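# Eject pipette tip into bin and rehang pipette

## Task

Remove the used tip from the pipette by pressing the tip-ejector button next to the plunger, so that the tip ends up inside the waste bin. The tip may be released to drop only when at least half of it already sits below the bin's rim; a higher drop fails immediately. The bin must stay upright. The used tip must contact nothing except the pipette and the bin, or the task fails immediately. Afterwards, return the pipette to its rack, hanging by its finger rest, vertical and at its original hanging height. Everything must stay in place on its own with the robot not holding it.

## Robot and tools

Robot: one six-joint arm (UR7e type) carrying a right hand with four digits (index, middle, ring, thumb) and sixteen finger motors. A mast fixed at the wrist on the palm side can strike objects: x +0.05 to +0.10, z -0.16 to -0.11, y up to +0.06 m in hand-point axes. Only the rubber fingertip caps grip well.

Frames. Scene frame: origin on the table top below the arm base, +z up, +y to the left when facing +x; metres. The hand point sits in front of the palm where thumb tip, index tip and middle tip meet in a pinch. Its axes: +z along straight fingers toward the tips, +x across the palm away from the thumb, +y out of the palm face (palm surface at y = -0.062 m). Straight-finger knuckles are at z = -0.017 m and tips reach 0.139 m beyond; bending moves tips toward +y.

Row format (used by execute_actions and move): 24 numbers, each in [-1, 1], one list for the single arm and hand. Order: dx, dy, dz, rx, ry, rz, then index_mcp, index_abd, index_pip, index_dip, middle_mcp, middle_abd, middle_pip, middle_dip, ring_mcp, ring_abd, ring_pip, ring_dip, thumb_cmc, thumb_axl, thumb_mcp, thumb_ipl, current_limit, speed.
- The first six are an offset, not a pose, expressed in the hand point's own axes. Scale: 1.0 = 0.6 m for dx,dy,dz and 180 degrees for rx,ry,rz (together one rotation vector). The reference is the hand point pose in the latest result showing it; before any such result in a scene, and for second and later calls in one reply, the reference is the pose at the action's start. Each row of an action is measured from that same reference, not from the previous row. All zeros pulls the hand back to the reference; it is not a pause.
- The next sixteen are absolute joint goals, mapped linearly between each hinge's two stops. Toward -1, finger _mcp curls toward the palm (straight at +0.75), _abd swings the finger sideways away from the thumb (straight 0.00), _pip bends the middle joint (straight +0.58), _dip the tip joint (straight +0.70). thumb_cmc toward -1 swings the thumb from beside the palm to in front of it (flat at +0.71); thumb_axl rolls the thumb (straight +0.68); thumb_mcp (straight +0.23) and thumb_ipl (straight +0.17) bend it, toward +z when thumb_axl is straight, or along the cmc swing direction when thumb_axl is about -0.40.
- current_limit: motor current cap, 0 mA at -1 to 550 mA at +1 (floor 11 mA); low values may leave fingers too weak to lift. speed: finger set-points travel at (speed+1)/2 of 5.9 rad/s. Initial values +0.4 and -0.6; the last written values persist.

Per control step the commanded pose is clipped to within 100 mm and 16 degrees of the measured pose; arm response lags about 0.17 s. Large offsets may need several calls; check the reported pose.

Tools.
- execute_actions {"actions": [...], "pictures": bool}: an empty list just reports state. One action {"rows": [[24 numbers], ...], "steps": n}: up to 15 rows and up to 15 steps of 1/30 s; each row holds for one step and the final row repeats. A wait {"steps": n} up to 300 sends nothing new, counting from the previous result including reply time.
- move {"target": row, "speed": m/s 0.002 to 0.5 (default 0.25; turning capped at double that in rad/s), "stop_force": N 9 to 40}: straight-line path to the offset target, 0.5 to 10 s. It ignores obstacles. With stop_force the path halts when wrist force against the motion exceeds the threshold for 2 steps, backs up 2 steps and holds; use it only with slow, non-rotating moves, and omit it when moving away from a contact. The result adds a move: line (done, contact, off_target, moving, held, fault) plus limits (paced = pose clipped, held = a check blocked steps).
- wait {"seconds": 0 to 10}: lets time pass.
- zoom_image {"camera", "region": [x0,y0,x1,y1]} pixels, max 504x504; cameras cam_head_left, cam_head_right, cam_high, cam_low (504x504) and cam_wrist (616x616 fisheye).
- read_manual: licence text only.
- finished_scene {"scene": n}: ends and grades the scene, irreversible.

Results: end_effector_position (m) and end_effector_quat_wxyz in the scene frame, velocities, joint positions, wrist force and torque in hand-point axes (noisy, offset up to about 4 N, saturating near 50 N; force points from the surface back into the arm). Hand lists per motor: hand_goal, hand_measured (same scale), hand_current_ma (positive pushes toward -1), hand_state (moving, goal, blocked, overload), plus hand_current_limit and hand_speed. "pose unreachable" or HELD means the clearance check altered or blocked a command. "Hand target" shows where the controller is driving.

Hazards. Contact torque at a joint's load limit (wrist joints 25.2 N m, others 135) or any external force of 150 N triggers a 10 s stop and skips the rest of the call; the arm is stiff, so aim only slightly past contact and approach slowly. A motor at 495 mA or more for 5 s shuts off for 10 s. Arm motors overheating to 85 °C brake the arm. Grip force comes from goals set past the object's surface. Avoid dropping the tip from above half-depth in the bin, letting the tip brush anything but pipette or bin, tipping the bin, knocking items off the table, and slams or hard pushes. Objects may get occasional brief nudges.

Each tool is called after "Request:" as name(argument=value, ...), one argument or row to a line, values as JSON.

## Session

Request:
execute_actions(
  actions=[],
)

Scene clock: 0.00 s of 9600.00 s.
end_effector_position=(+0.3866, +0.1860, +0.2980) hand_goal=(+0.754, +0.000, +0.576, +0.696, +0.754, +0.000, +0.576, +0.696, +0.754, +0.000, +0.576, +0.696, +0.714, +0.678, +0.226, +0.168) hand_measured=(+0.754, +0.000, +0.576, +0.696, +0.754, +0.000, +0.576, +0.696, +0.754, +0.000, +0.576, +0.696, +0.714, +0.678, +0.226, +0.168) hand_current_ma=(+0, +0, +0, +0, +0, +0, +0, +0, +0, +0, +0, +0, +0, +0, +0, +0) hand_state=(goal, goal, goal, goal, goal, goal, goal, goal, goal, goal, goal, goal, goal, goal, goal, goal) hand_current_limit=0.40 hand_speed=-0.60 end_effector_quat_wxyz=(-0.592, +0.116, +0.797, +0.028) end_effector_velocity=(+0.000, -0.000, +0.000) end_effector_angular_velocity=(+0.000, -0.001, -0.001)
Joint positions: [-0.112 -1.176  1.527 -0.662 -1.504 -1.46 ]
Joint velocities: [-0.    -0.    -0.    -0.001  0.    -0.   ]
Wrist force (N, on the end effector, along its own x y z axes, offset not removed): no reading
Wrist torque (N m, same axes, about the end effector's origin, offset not removed): no reading
Hand target: +0.387, +0.186, +0.298; -0.592, +0.116, +0.797, +0.028
camera_calibration (this result's frames):
cam_wrist: T_world_to_cam=[[0.360959, 0.441814, -0.821285, 0.0520426], [0.674403, -0.731919, -0.0973355, -0.140311], [-0.644119, -0.518743, -0.562153, 0.644879], [0, 0, 0, 1]] pos_world=[0.491219, 0.208837, 0.391605]

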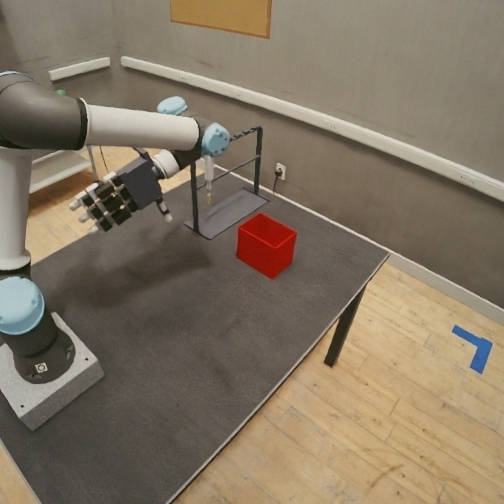

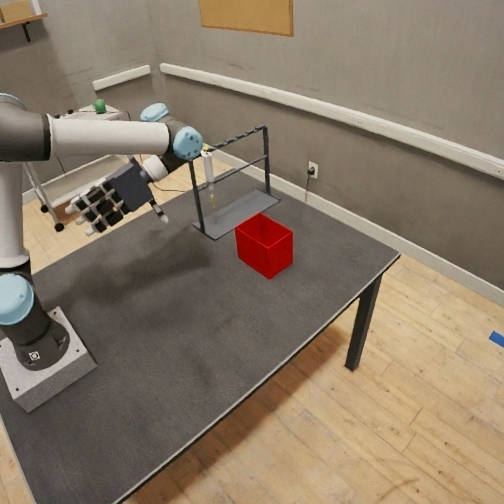

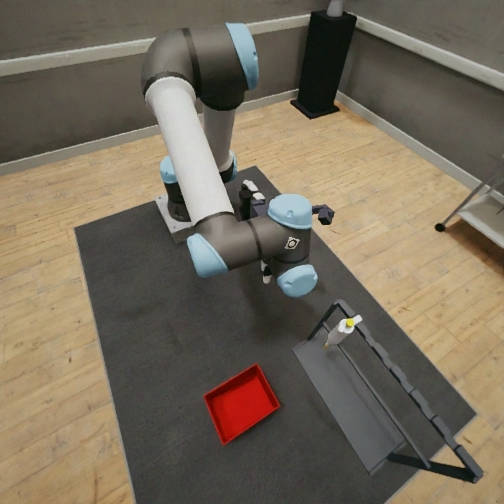

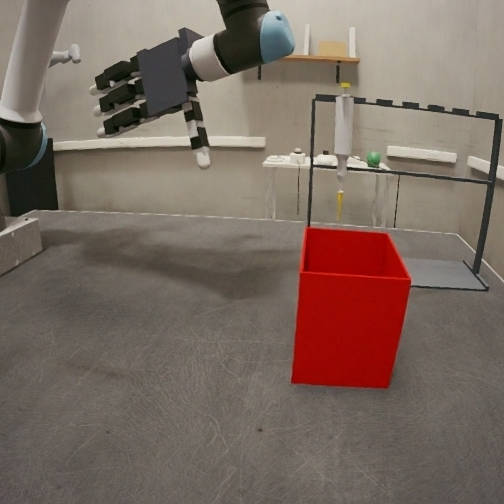

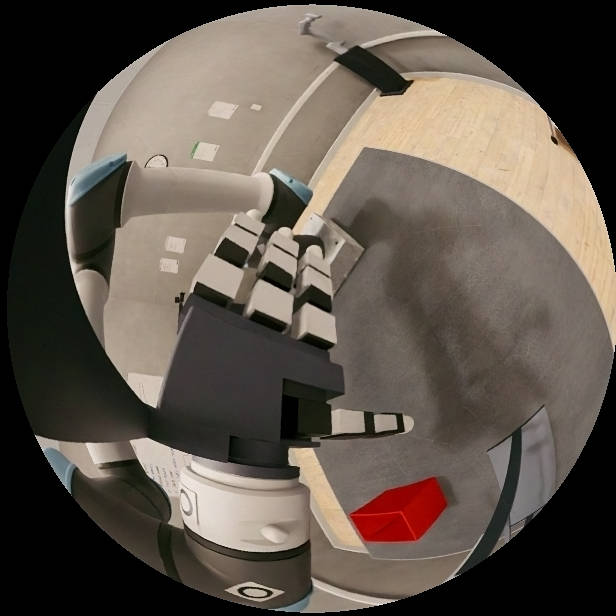

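Request:
move(
  target=[-0.072,-0.191,-0.349,-0.057,-0.901,-0.094,0.75,0,0.58,0.7,0.75,0,0.58,0.7,0.75,0,0.58,0.7,0.71,0.68,0.23,0.17,0.4,-0.6],
  speed=0.3,
)

Request:
zoom_image(
  camera="cam_high",
  region=[280,290,400,380],
)

Scene clock: 8.53 s of 9600.00 s.
end_effector_position=(+0.5693, +0.0296, +0.3296) hand_goal=(+0.750, +0.000, +0.580, +0.700, +0.750, +0.000, +0.580, +0.700, +0.750, +0.000, +0.580, +0.700, +0.710, +0.680, +0.230, +0.170) hand_measured=(+0.750, -0.002, +0.578, +0.698, +0.750, -0.002, +0.578, +0.698, +0.750, -0.002, +0.578, +0.698, +0.710, +0.678, +0.228, +0.168) hand_current_ma=(+5, -12, -14, -14, +5, -13, -14, -14, +5, -12, -14, -14, +5, -14, -14, -16) hand_state=(goal, goal, goal, goal, goal, goal, goal, goal, goal, goal, goal, goal, goal, goal, goal, goal) hand_current_limit=0.40 hand_speed=-0.60 end_effector_quat_wxyz=(+0.707, -0.001, +0.708, -0.002) end_effector_velocity=(+0.001, +0.000, +0.000) end_effector_angular_velocity=(+0.001, -0.012, +0.000)
Joint positions: [-0.555 -0.988  2.348 -4.51  -1.006 -1.564]
Joint velocities: [ 0.002  0.009 -0.008 -0.015 -0.002  0.008]
Wrist force (N, on the end effector, along its own x y z axes, offset not removed): [-1.2 -1.9 0.7]
Wrist torque (N m, same axes, about the end effector's origin, offset not removed): [-0.35 0.14 -0.09]
Hand target: +0.569, +0.030, +0.330; +0.707, -0.001, +0.707, -0.002
Off the commanded pose: 0.001 m, 0 deg.
After step 90, 0.13 s passed at rest.
move: done
camera_calibration (this result's frames):
cam_wrist: T_world_to_cam=[[-0.0120427, 0.588129, 0.808677, -0.248184], [-0.73654, -0.552194, 0.390628, 0.262152], [0.676286, -0.590919, 0.439831, -0.380636], [0, 0, 0, 1]] pos_world=[0.447516, 0.0657975, 0.265713]

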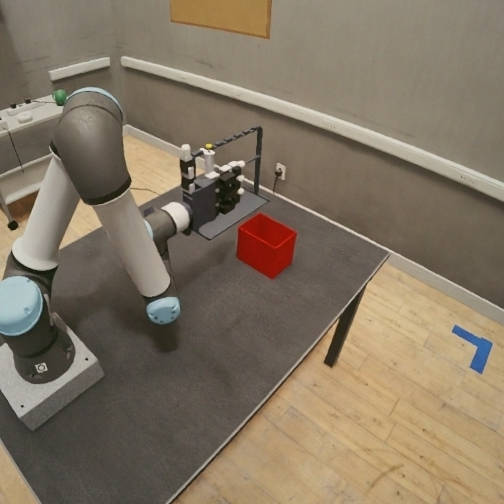

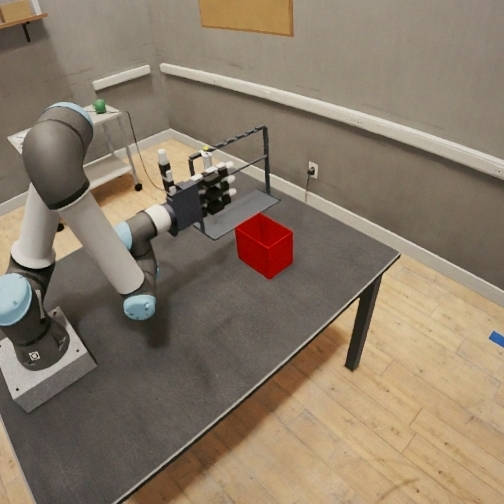

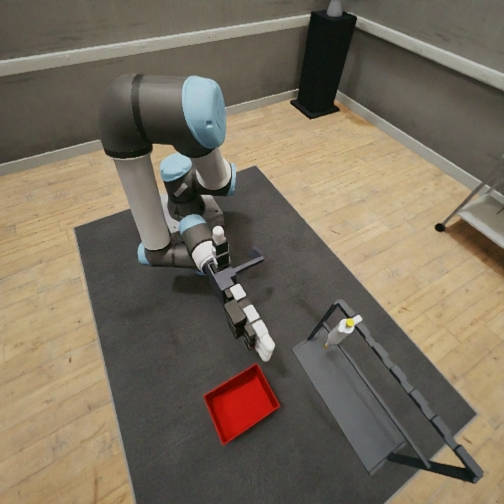

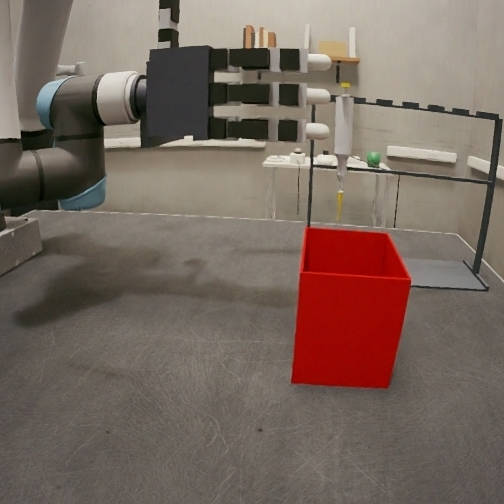

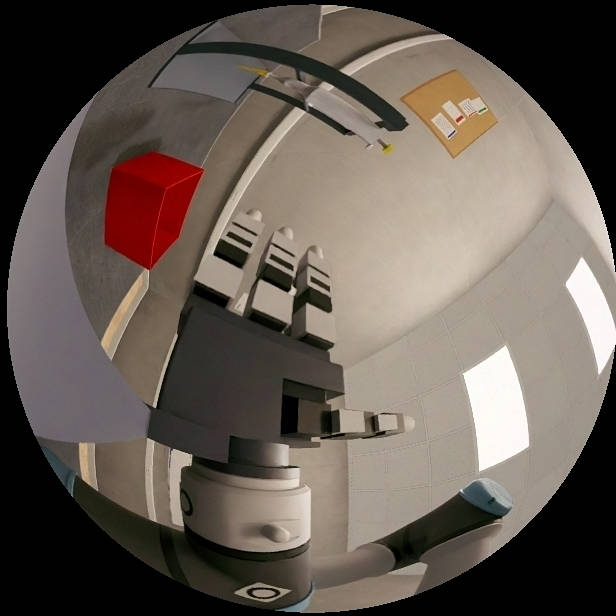

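Region (280, 290, 400, 380) of cam_high's 504x504 image, scaled by 4.200, with more detail than that image has; it fills the top 378 rows of this view, and the rest is white.

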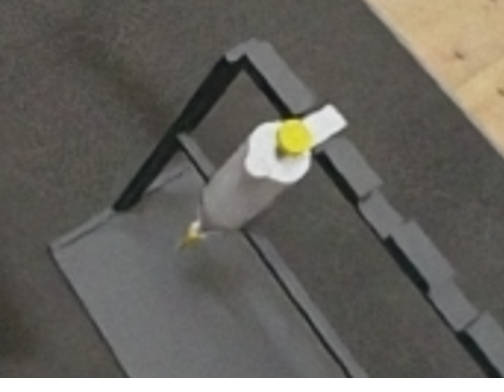

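Grasp target (.754,.178,.2505).

Request:
move(
  target=[0.133,0.2,0.308,0,0,0,0.75,0,0.58,0.7,0.75,0,0.58,0.7,0.75,0,0.58,0.7,0.71,0.68,0.23,0.17,0.4,-0.6],
  speed=0.15,
)

Request:
move(
  target=[0,0.047,0,0,0,0,0.3,0,0.3,0.2,0.3,0,0.3,0.2,0.75,0,0.58,0.7,0.71,0.68,0.23,0.17,0.4,-0.6],
  speed=0.025,
)

Request:
move(
  target=[0,0,0,0,0,0,-0.05,0,-0.9,-0.35,-0.05,0,-0.9,-0.35,0.75,0,0.58,0.7,0.71,0.68,0.23,0.17,0.7,-0.7],
)

Request:
zoom_image(
  camera="cam_high",
  region=[290,280,410,400],
)

Scene clock: 14.43 s of 9600.00 s.
end_effector_position=(+0.7536, +0.1495, +0.2493) hand_goal=(+0.750, +0.000, +0.580, +0.700, +0.750, +0.000, +0.580, +0.700, +0.750, +0.000, +0.580, +0.700, +0.710, +0.680, +0.230, +0.170) hand_measured=(+0.750, -0.002, +0.578, +0.698, +0.750, -0.004, +0.578, +0.698, +0.750, -0.002, +0.578, +0.698, +0.710, +0.678, +0.228, +0.168) hand_current_ma=(+5, -13, -13, -14, +5, -13, -13, -14, +5, -13, -13, -14, +5, -14, -12, -15) hand_state=(goal, goal, goal, goal, goal, goal, goal, goal, goal, goal, goal, goal, goal, goal, goal, goal) hand_current_limit=0.40 hand_speed=-0.60 end_effector_quat_wxyz=(+0.707, -0.001, +0.707, -0.002) end_effector_velocity=(+0.002, +0.001, -0.000) end_effector_angular_velocity=(-0.000, -0.002, +0.000)
Joint positions: [-0.123 -0.626  1.761 -4.284 -1.438 -1.567]
Joint velocities: [ 0.002  0.004 -0.008  0.002 -0.002 -0.   ]
Wrist force (N, on the end effector, along its own x y z axes, offset not removed): [-1.3 0.7 -1.4]
Wrist torque (N m, same axes, about the end effector's origin, offset not removed): [0.16 0.21 0.05]
Hand target: +0.754, +0.150, +0.249; +0.707, -0.001, +0.707, -0.002
Off the commanded pose: 0.001 m, 0 deg.
After step 90, 0.77 s passed at rest.
move: done
camera_calibration (this result's frames):
cam_wrist: T_world_to_cam=[[-0.0122323, 0.587608, 0.809054, -0.251375], [-0.736627, -0.55245, 0.390102, 0.495716], [0.676189, -0.591199, 0.439605, -0.398973], [0, 0, 0, 1]] pos_world=[0.631864, 0.185696, 0.185387]

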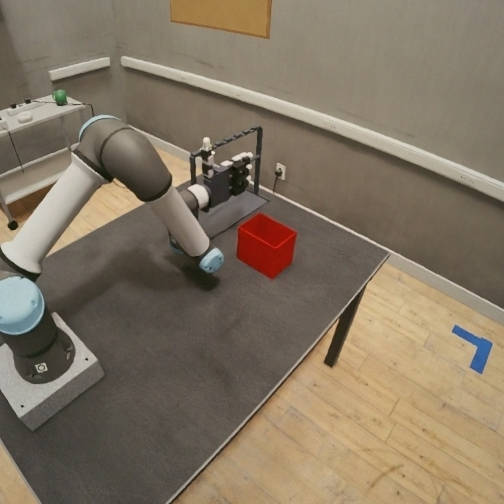

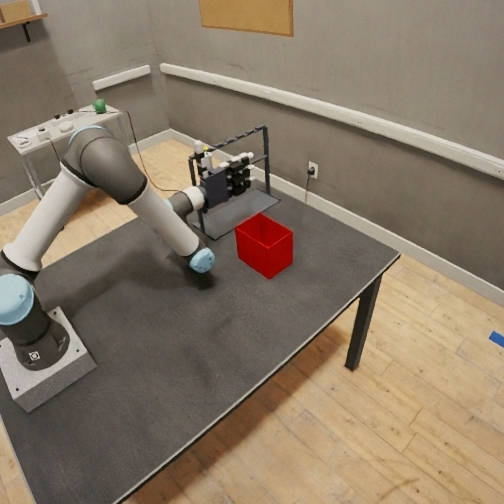

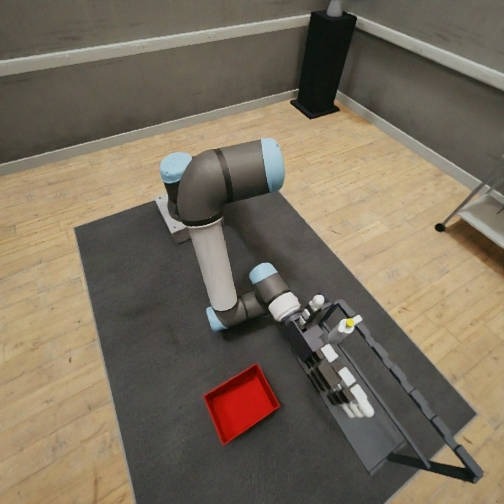

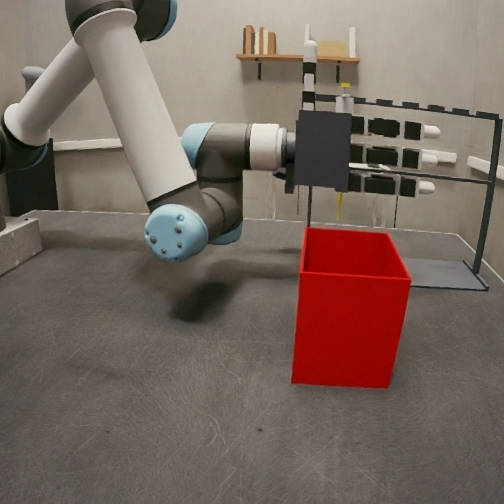

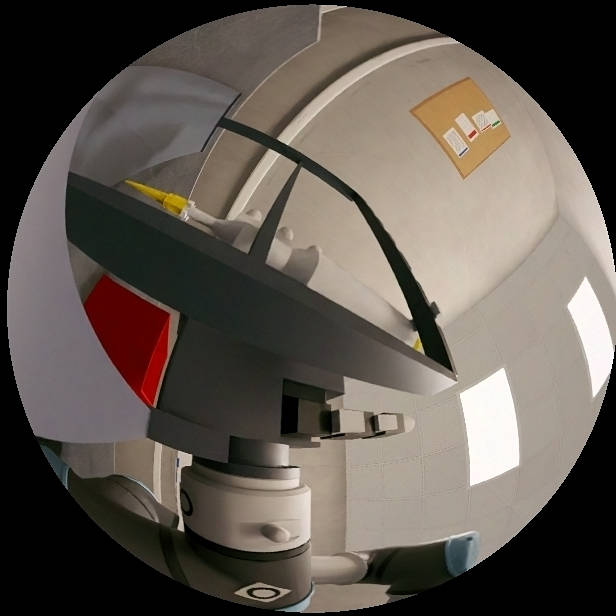

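Scene clock: 15.90 s of 9600.00 s.
end_effector_position=(+0.7536, +0.1775, +0.2493) hand_goal=(+0.300, +0.000, +0.300, +0.200, +0.300, +0.000, +0.300, +0.200, +0.750, +0.000, +0.580, +0.700, +0.710, +0.680, +0.230, +0.170) hand_measured=(+0.302, -0.002, +0.302, +0.202, +0.302, -0.004, +0.302, +0.202, +0.750, -0.002, +0.578, +0.698, +0.710, +0.678, +0.228, +0.168) hand_current_ma=(+13, -13, +12, +14, +13, -13, +12, +14, +5, -13, -13, -14, +5, -14, -12, -15) hand_state=(goal, goal, goal, goal, goal, goal, goal, goal, goal, goal, goal, goal, goal, goal, goal, goal) hand_current_limit=0.40 hand_speed=-0.60 end_effector_quat_wxyz=(+0.707, -0.001, +0.707, -0.002) end_effector_velocity=(+0.000, +0.002, -0.001) end_effector_angular_velocity=(+0.000, +0.001, -0.000)
Joint positions: [-0.069 -0.622  1.748 -4.275 -1.493 -1.567]
Joint velocities: [ 0.004  0.001 -0.001  0.001 -0.004  0.   ]
Wrist force (N, on the end effector, along its own x y z axes, offset not removed): [-2.8 -1.7 0.0]
Wrist torque (N m, same axes, about the end effector's origin, offset not removed): [-0.34 0.46 -0.32]
Hand target: +0.754, +0.178, +0.249; +0.707, -0.001, +0.707, -0.002
Off the commanded pose: 0.000 m, 0 deg.
move: done
camera_calibration (this result's frames):
cam_wrist: T_world_to_cam=[[-0.0122472, 0.587531, 0.809109, -0.267776], [-0.736623, -0.552497, 0.390044, 0.511215], [0.676193, -0.591231, 0.439556, -0.382391], [0, 0, 0, 1]] pos_world=[0.631863, 0.21369, 0.185346]

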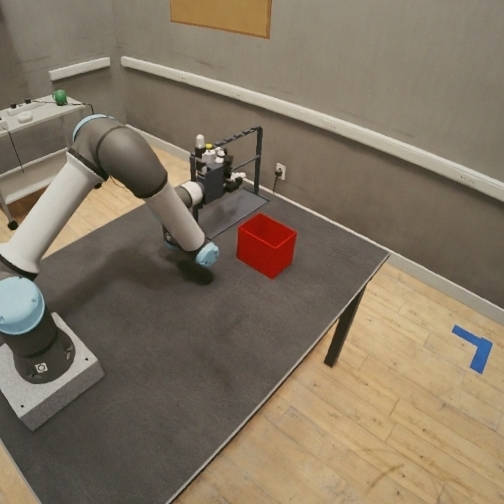

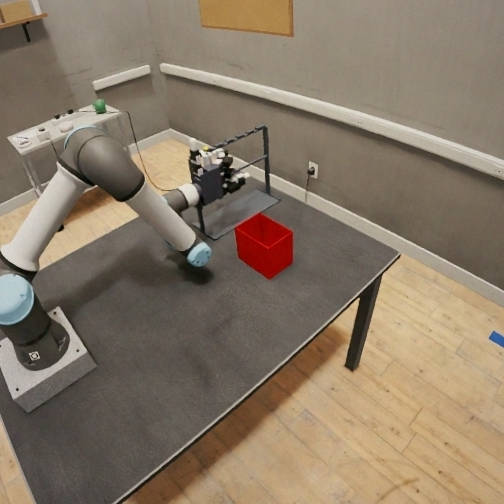

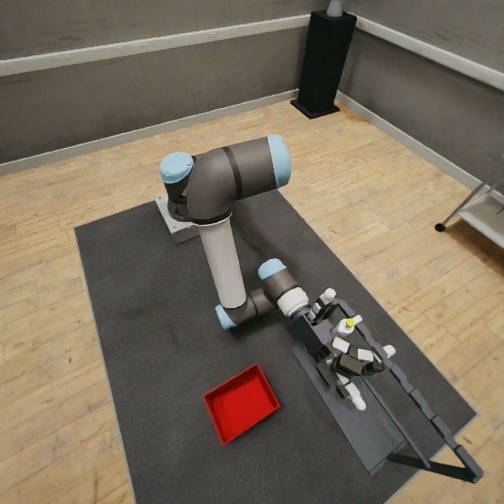

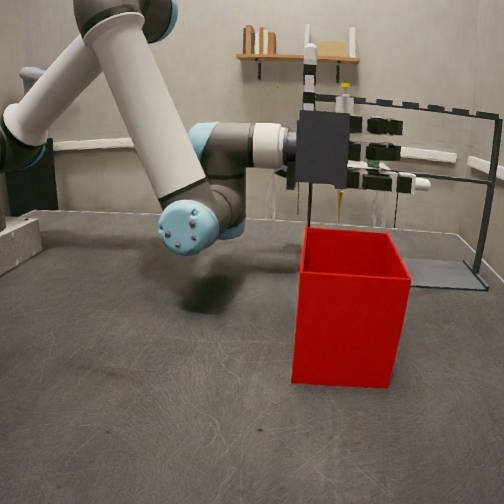

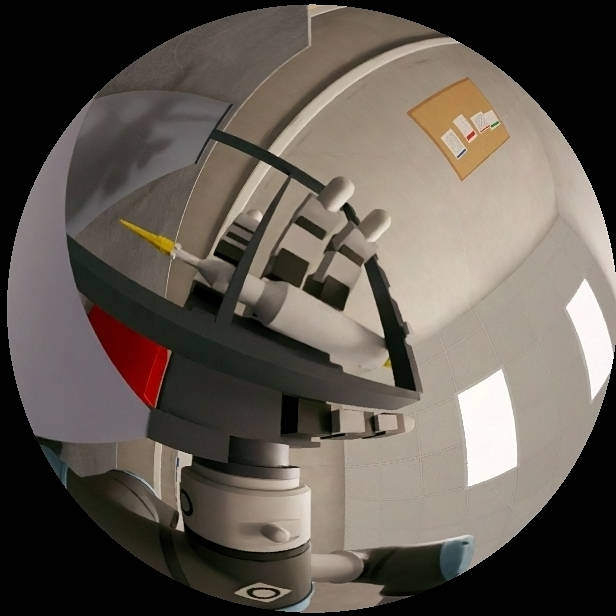

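Scene clock: 17.60 s of 9600.00 s.
end_effector_position=(+0.7537, +0.1775, +0.2493) hand_goal=(-0.050, +0.000, -0.900, -0.350, -0.050, +0.000, -0.900, -0.350, +0.750, +0.000, +0.580, +0.700, +0.710, +0.680, +0.230, +0.170) hand_measured=(-0.046, -0.002, -0.706, -0.322, -0.048, -0.004, -0.702, -0.320, +0.750, -0.002, +0.578, +0.698, +0.710, +0.678, +0.228, +0.168) hand_current_ma=(+19, -13, +468, +160, +13, -13, +468, +155, +5, -13, -13, -14, +5, -14, -12, -15) hand_state=(goal, goal, blocked, blocked, goal, goal, blocked, blocked, goal, goal, goal, goal, goal, goal, goal, goal) hand_current_limit=0.70 hand_speed=-0.70 end_effector_quat_wxyz=(+0.707, -0.001, +0.707, -0.002) end_effector_velocity=(-0.000, +0.001, -0.000) end_effector_angular_velocity=(+0.000, +0.000, +0.001)
Joint positions: [-0.069 -0.622  1.748 -4.275 -1.493 -1.567]
Joint velocities: [ 0.001  0.     0.    -0.    -0.     0.   ]
Wrist force (N, on the end effector, along its own x y z axes, offset not removed): [-1.1 0.4 0.8]
Wrist torque (N m, same axes, about the end effector's origin, offset not removed): [-0.13 0.12 -0.22]
Hand target: +0.754, +0.177, +0.249; +0.707, -0.001, +0.707, -0.002
Off the commanded pose: 0.000 m, 0 deg.
move: done
camera_calibration (this result's frames):
cam_wrist: T_world_to_cam=[[-0.0122848, 0.587534, 0.809106, -0.267756], [-0.736631, -0.552504, 0.390018, 0.511233], [0.676183, -0.591221, 0.439583, -0.382401], [0, 0, 0, 1]] pos_world=[0.631874, 0.213691, 0.18535]

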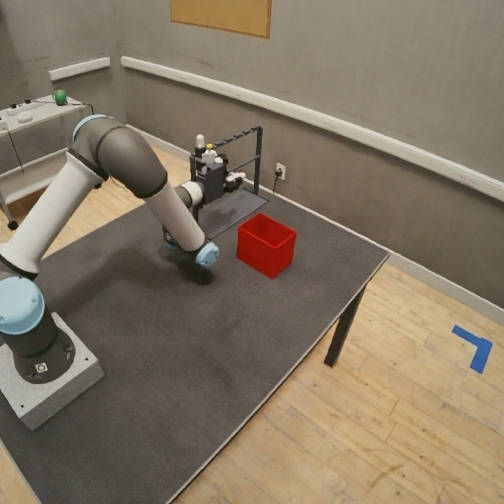

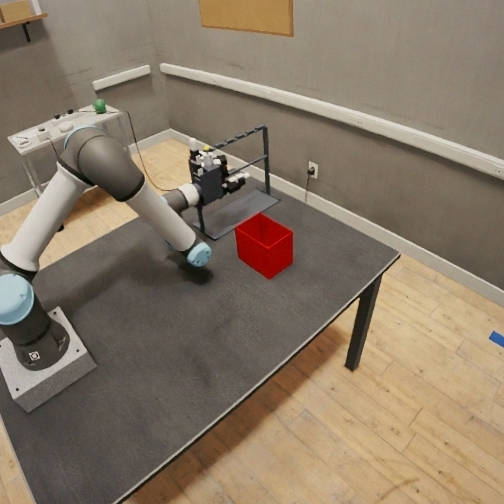

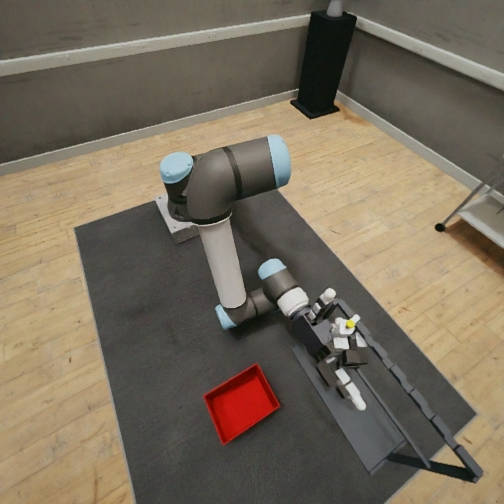

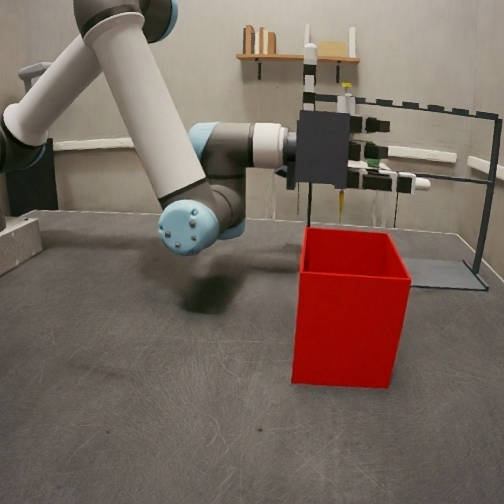

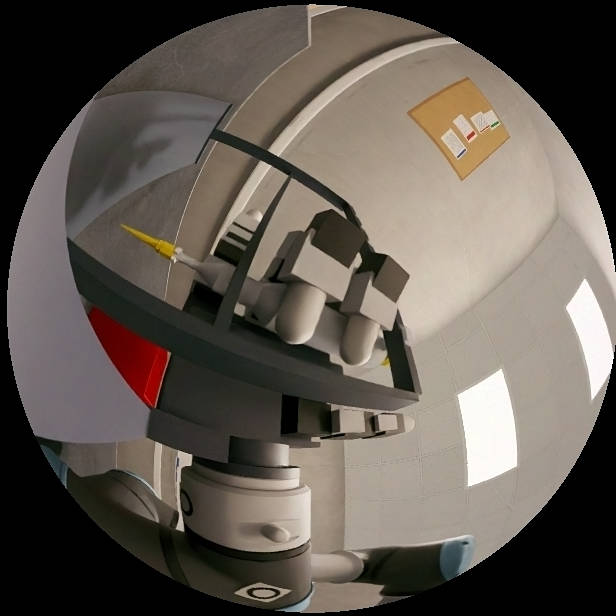

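Region (290, 280, 410, 400) of cam_high's 504x504 image, scaled by 4.200, with more detail than that image has.

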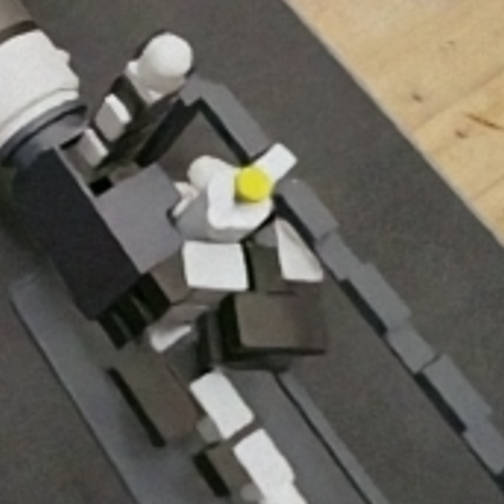

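Request:
move(
  target=[-0.023,0.004,0,0,0,0,-0.1,0,-0.9,-0.4,-0.1,0,-0.9,-0.4,0.75,0,0.58,0.7,0.71,0.68,0.23,0.17,0.7,-0.7],
  speed=0.012,
)

Request:
zoom_image(
  camera="cam_high",
  region=[290,280,410,400],
)

Request:
move(
  target=[0,-0.06,0,0,0,0,-0.1,0,-0.9,-0.4,-0.1,0,-0.9,-0.4,0.75,0,0.58,0.7,0.71,0.68,0.23,0.17,0.7,-0.7],
  speed=0.02,
)

Scene clock: 22.10 s of 9600.00 s.
end_effector_position=(+0.7537, +0.1799, +0.2628) hand_goal=(-0.100, +0.000, -0.900, -0.400, -0.100, +0.000, -0.900, -0.400, +0.750, +0.000, +0.580, +0.700, +0.710, +0.680, +0.230, +0.170) hand_measured=(-0.098, -0.002, -0.706, -0.328, -0.098, -0.004, -0.702, -0.324, +0.750, -0.002, +0.578, +0.698, +0.710, +0.678, +0.228, +0.168) hand_current_ma=(+14, -13, +467, +430, +15, -13, +467, +397, +5, -13, -13, -14, +5, -14, -12, -15) hand_state=(goal, goal, blocked, blocked, goal, goal, blocked, blocked, goal, goal, goal, goal, goal, goal, goal, goal) hand_current_limit=0.70 hand_speed=-0.70 end_effector_quat_wxyz=(+0.707, -0.001, +0.707, -0.002) end_effector_velocity=(+0.000, +0.000, +0.002) end_effector_angular_velocity=(+0.000, +0.001, -0.000)
Joint positions: [-0.064 -0.65   1.755 -4.254 -1.497 -1.567]
Joint velocities: [ 0.    -0.006  0.001  0.005 -0.001 -0.   ]
Wrist force (N, on the end effector, along its own x y z axes, offset not removed): [-1.2 -1.5 0.3]
Wrist torque (N m, same axes, about the end effector's origin, offset not removed): [-0.34 0.37 -0.25]
Hand target: +0.754, +0.180, +0.263; +0.707, -0.001, +0.707, -0.002
Off the commanded pose: 0.000 m, 0 deg.
After step 90, 0.10 s passed at rest.
move: done
camera_calibration (this result's frames):
cam_wrist: T_world_to_cam=[[-0.0122999, 0.587526, 0.809112, -0.280096], [-0.736636, -0.55251, 0.389999, 0.507306], [0.676177, -0.591224, 0.439589, -0.386965], [0, 0, 0, 1]] pos_world=[0.631911, 0.216073, 0.198886]

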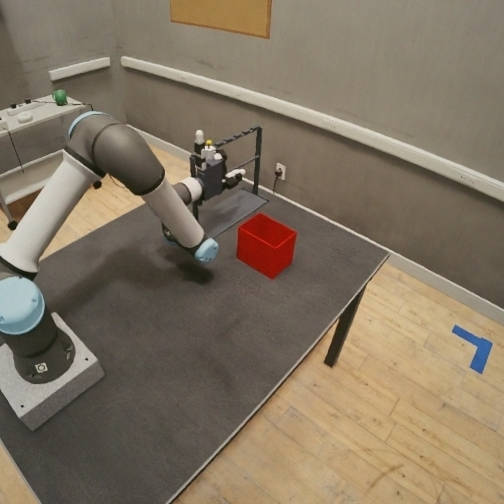

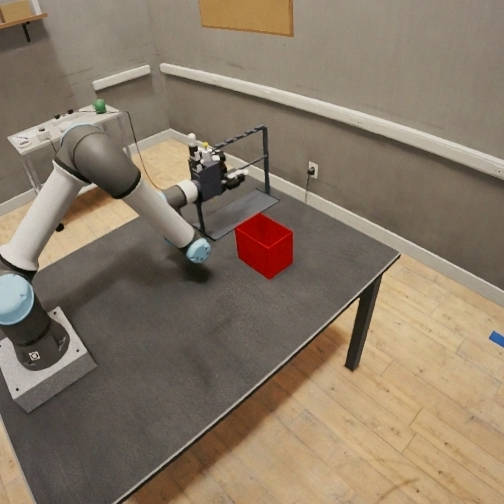

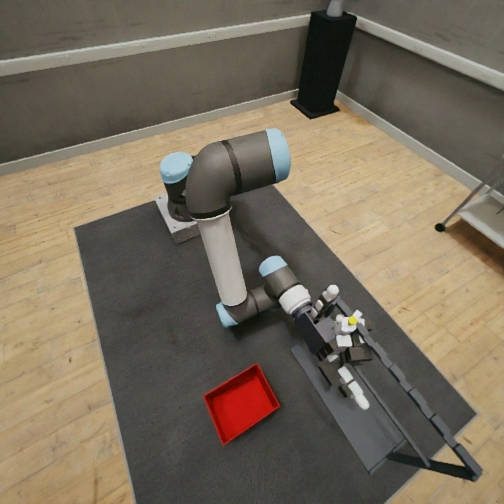

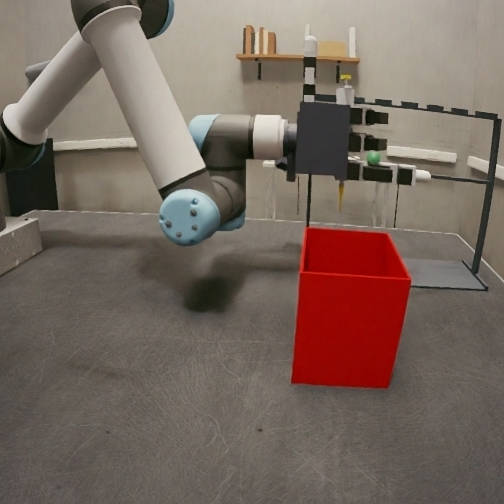

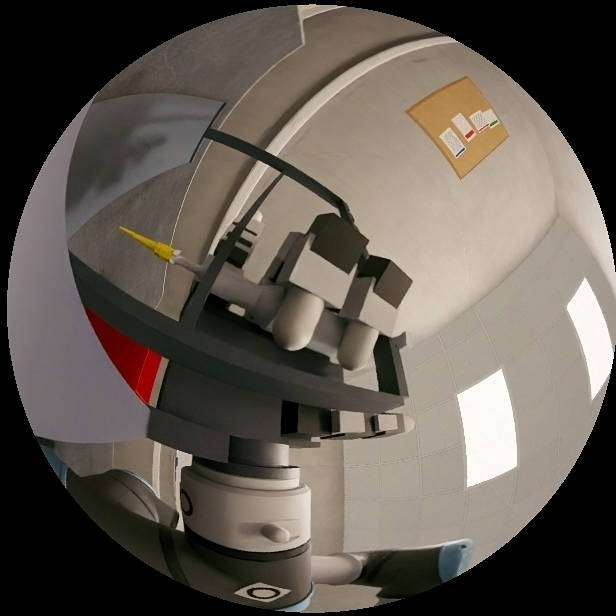

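Region (290, 280, 410, 400) of cam_high's 504x504 image, scaled by 4.200, with more detail than that image has.

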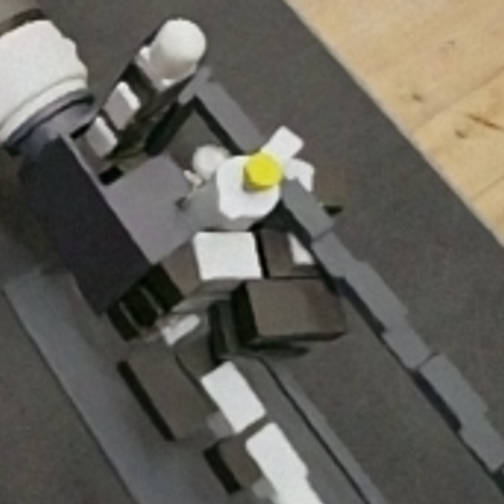

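Scene clock: 24.20 s of 9600.00 s.
end_effector_position=(+0.7537, +0.1441, +0.2629) hand_goal=(-0.100, +0.000, -0.900, -0.400, -0.100, +0.000, -0.900, -0.400, +0.750, +0.000, +0.580, +0.700, +0.710, +0.680, +0.230, +0.170) hand_measured=(-0.098, -0.002, -0.706, -0.328, -0.098, -0.004, -0.702, -0.324, +0.750, -0.002, +0.578, +0.698, +0.710, +0.678, +0.228, +0.168) hand_current_ma=(+14, -13, +467, +430, +15, -13, +467, +397, +5, -13, -13, -14, +5, -14, -12, -15) hand_state=(goal, goal, blocked, blocked, goal, goal, blocked, blocked, goal, goal, goal, goal, goal, goal, goal, goal) hand_current_limit=0.70 hand_speed=-0.70 end_effector_quat_wxyz=(+0.707, -0.001, +0.707, -0.002) end_effector_velocity=(-0.000, -0.002, -0.000) end_effector_angular_velocity=(-0.000, +0.000, +0.001)
Joint positions: [-0.134 -0.656  1.771 -4.265 -1.427 -1.567]
Joint velocities: [-0.005  0.     0.001 -0.001  0.005 -0.   ]
Wrist force (N, on the end effector, along its own x y z axes, offset not removed): [-1.7 -0.7 -2.8]
Wrist torque (N m, same axes, about the end effector's origin, offset not removed): [0.06 0.34 -0.16]
Hand target: +0.754, +0.144, +0.263; +0.707, -0.001, +0.707, -0.002
Off the commanded pose: 0.000 m, 0 deg.
move: done
camera_calibration (this result's frames):
cam_wrist: T_world_to_cam=[[-0.0122822, 0.587624, 0.809041, -0.259135], [-0.736639, -0.552453, 0.390075, 0.487492], [0.676175, -0.59118, 0.439652, -0.408155], [0, 0, 0, 1]] pos_world=[0.631907, 0.180297, 0.198939]

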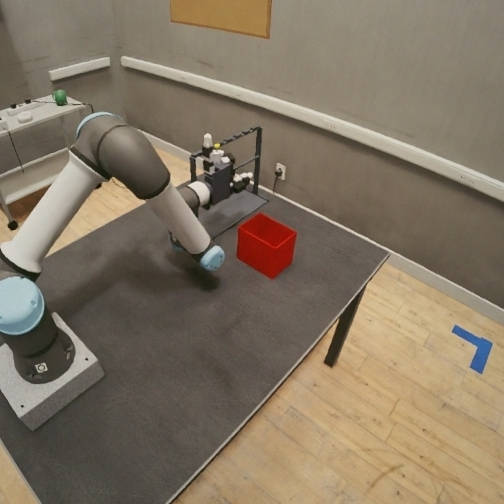

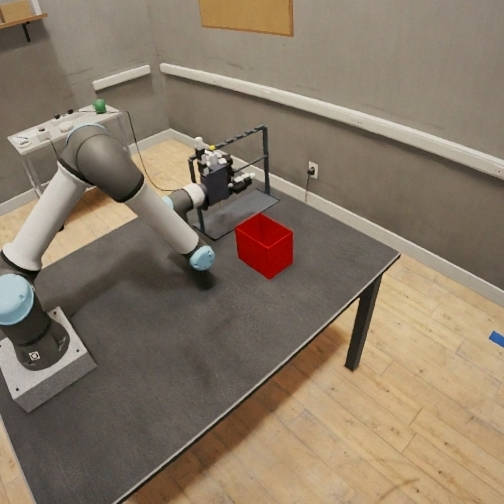

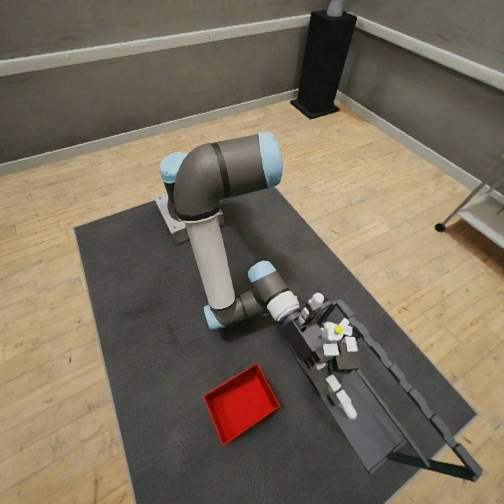

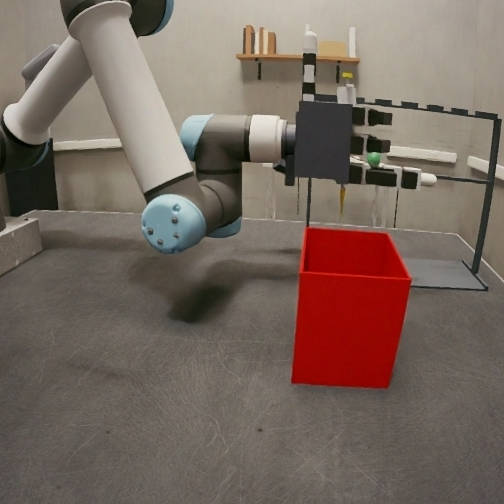

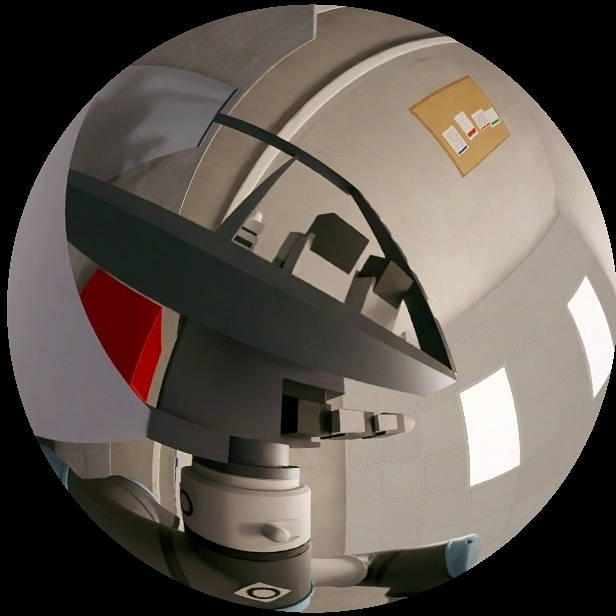

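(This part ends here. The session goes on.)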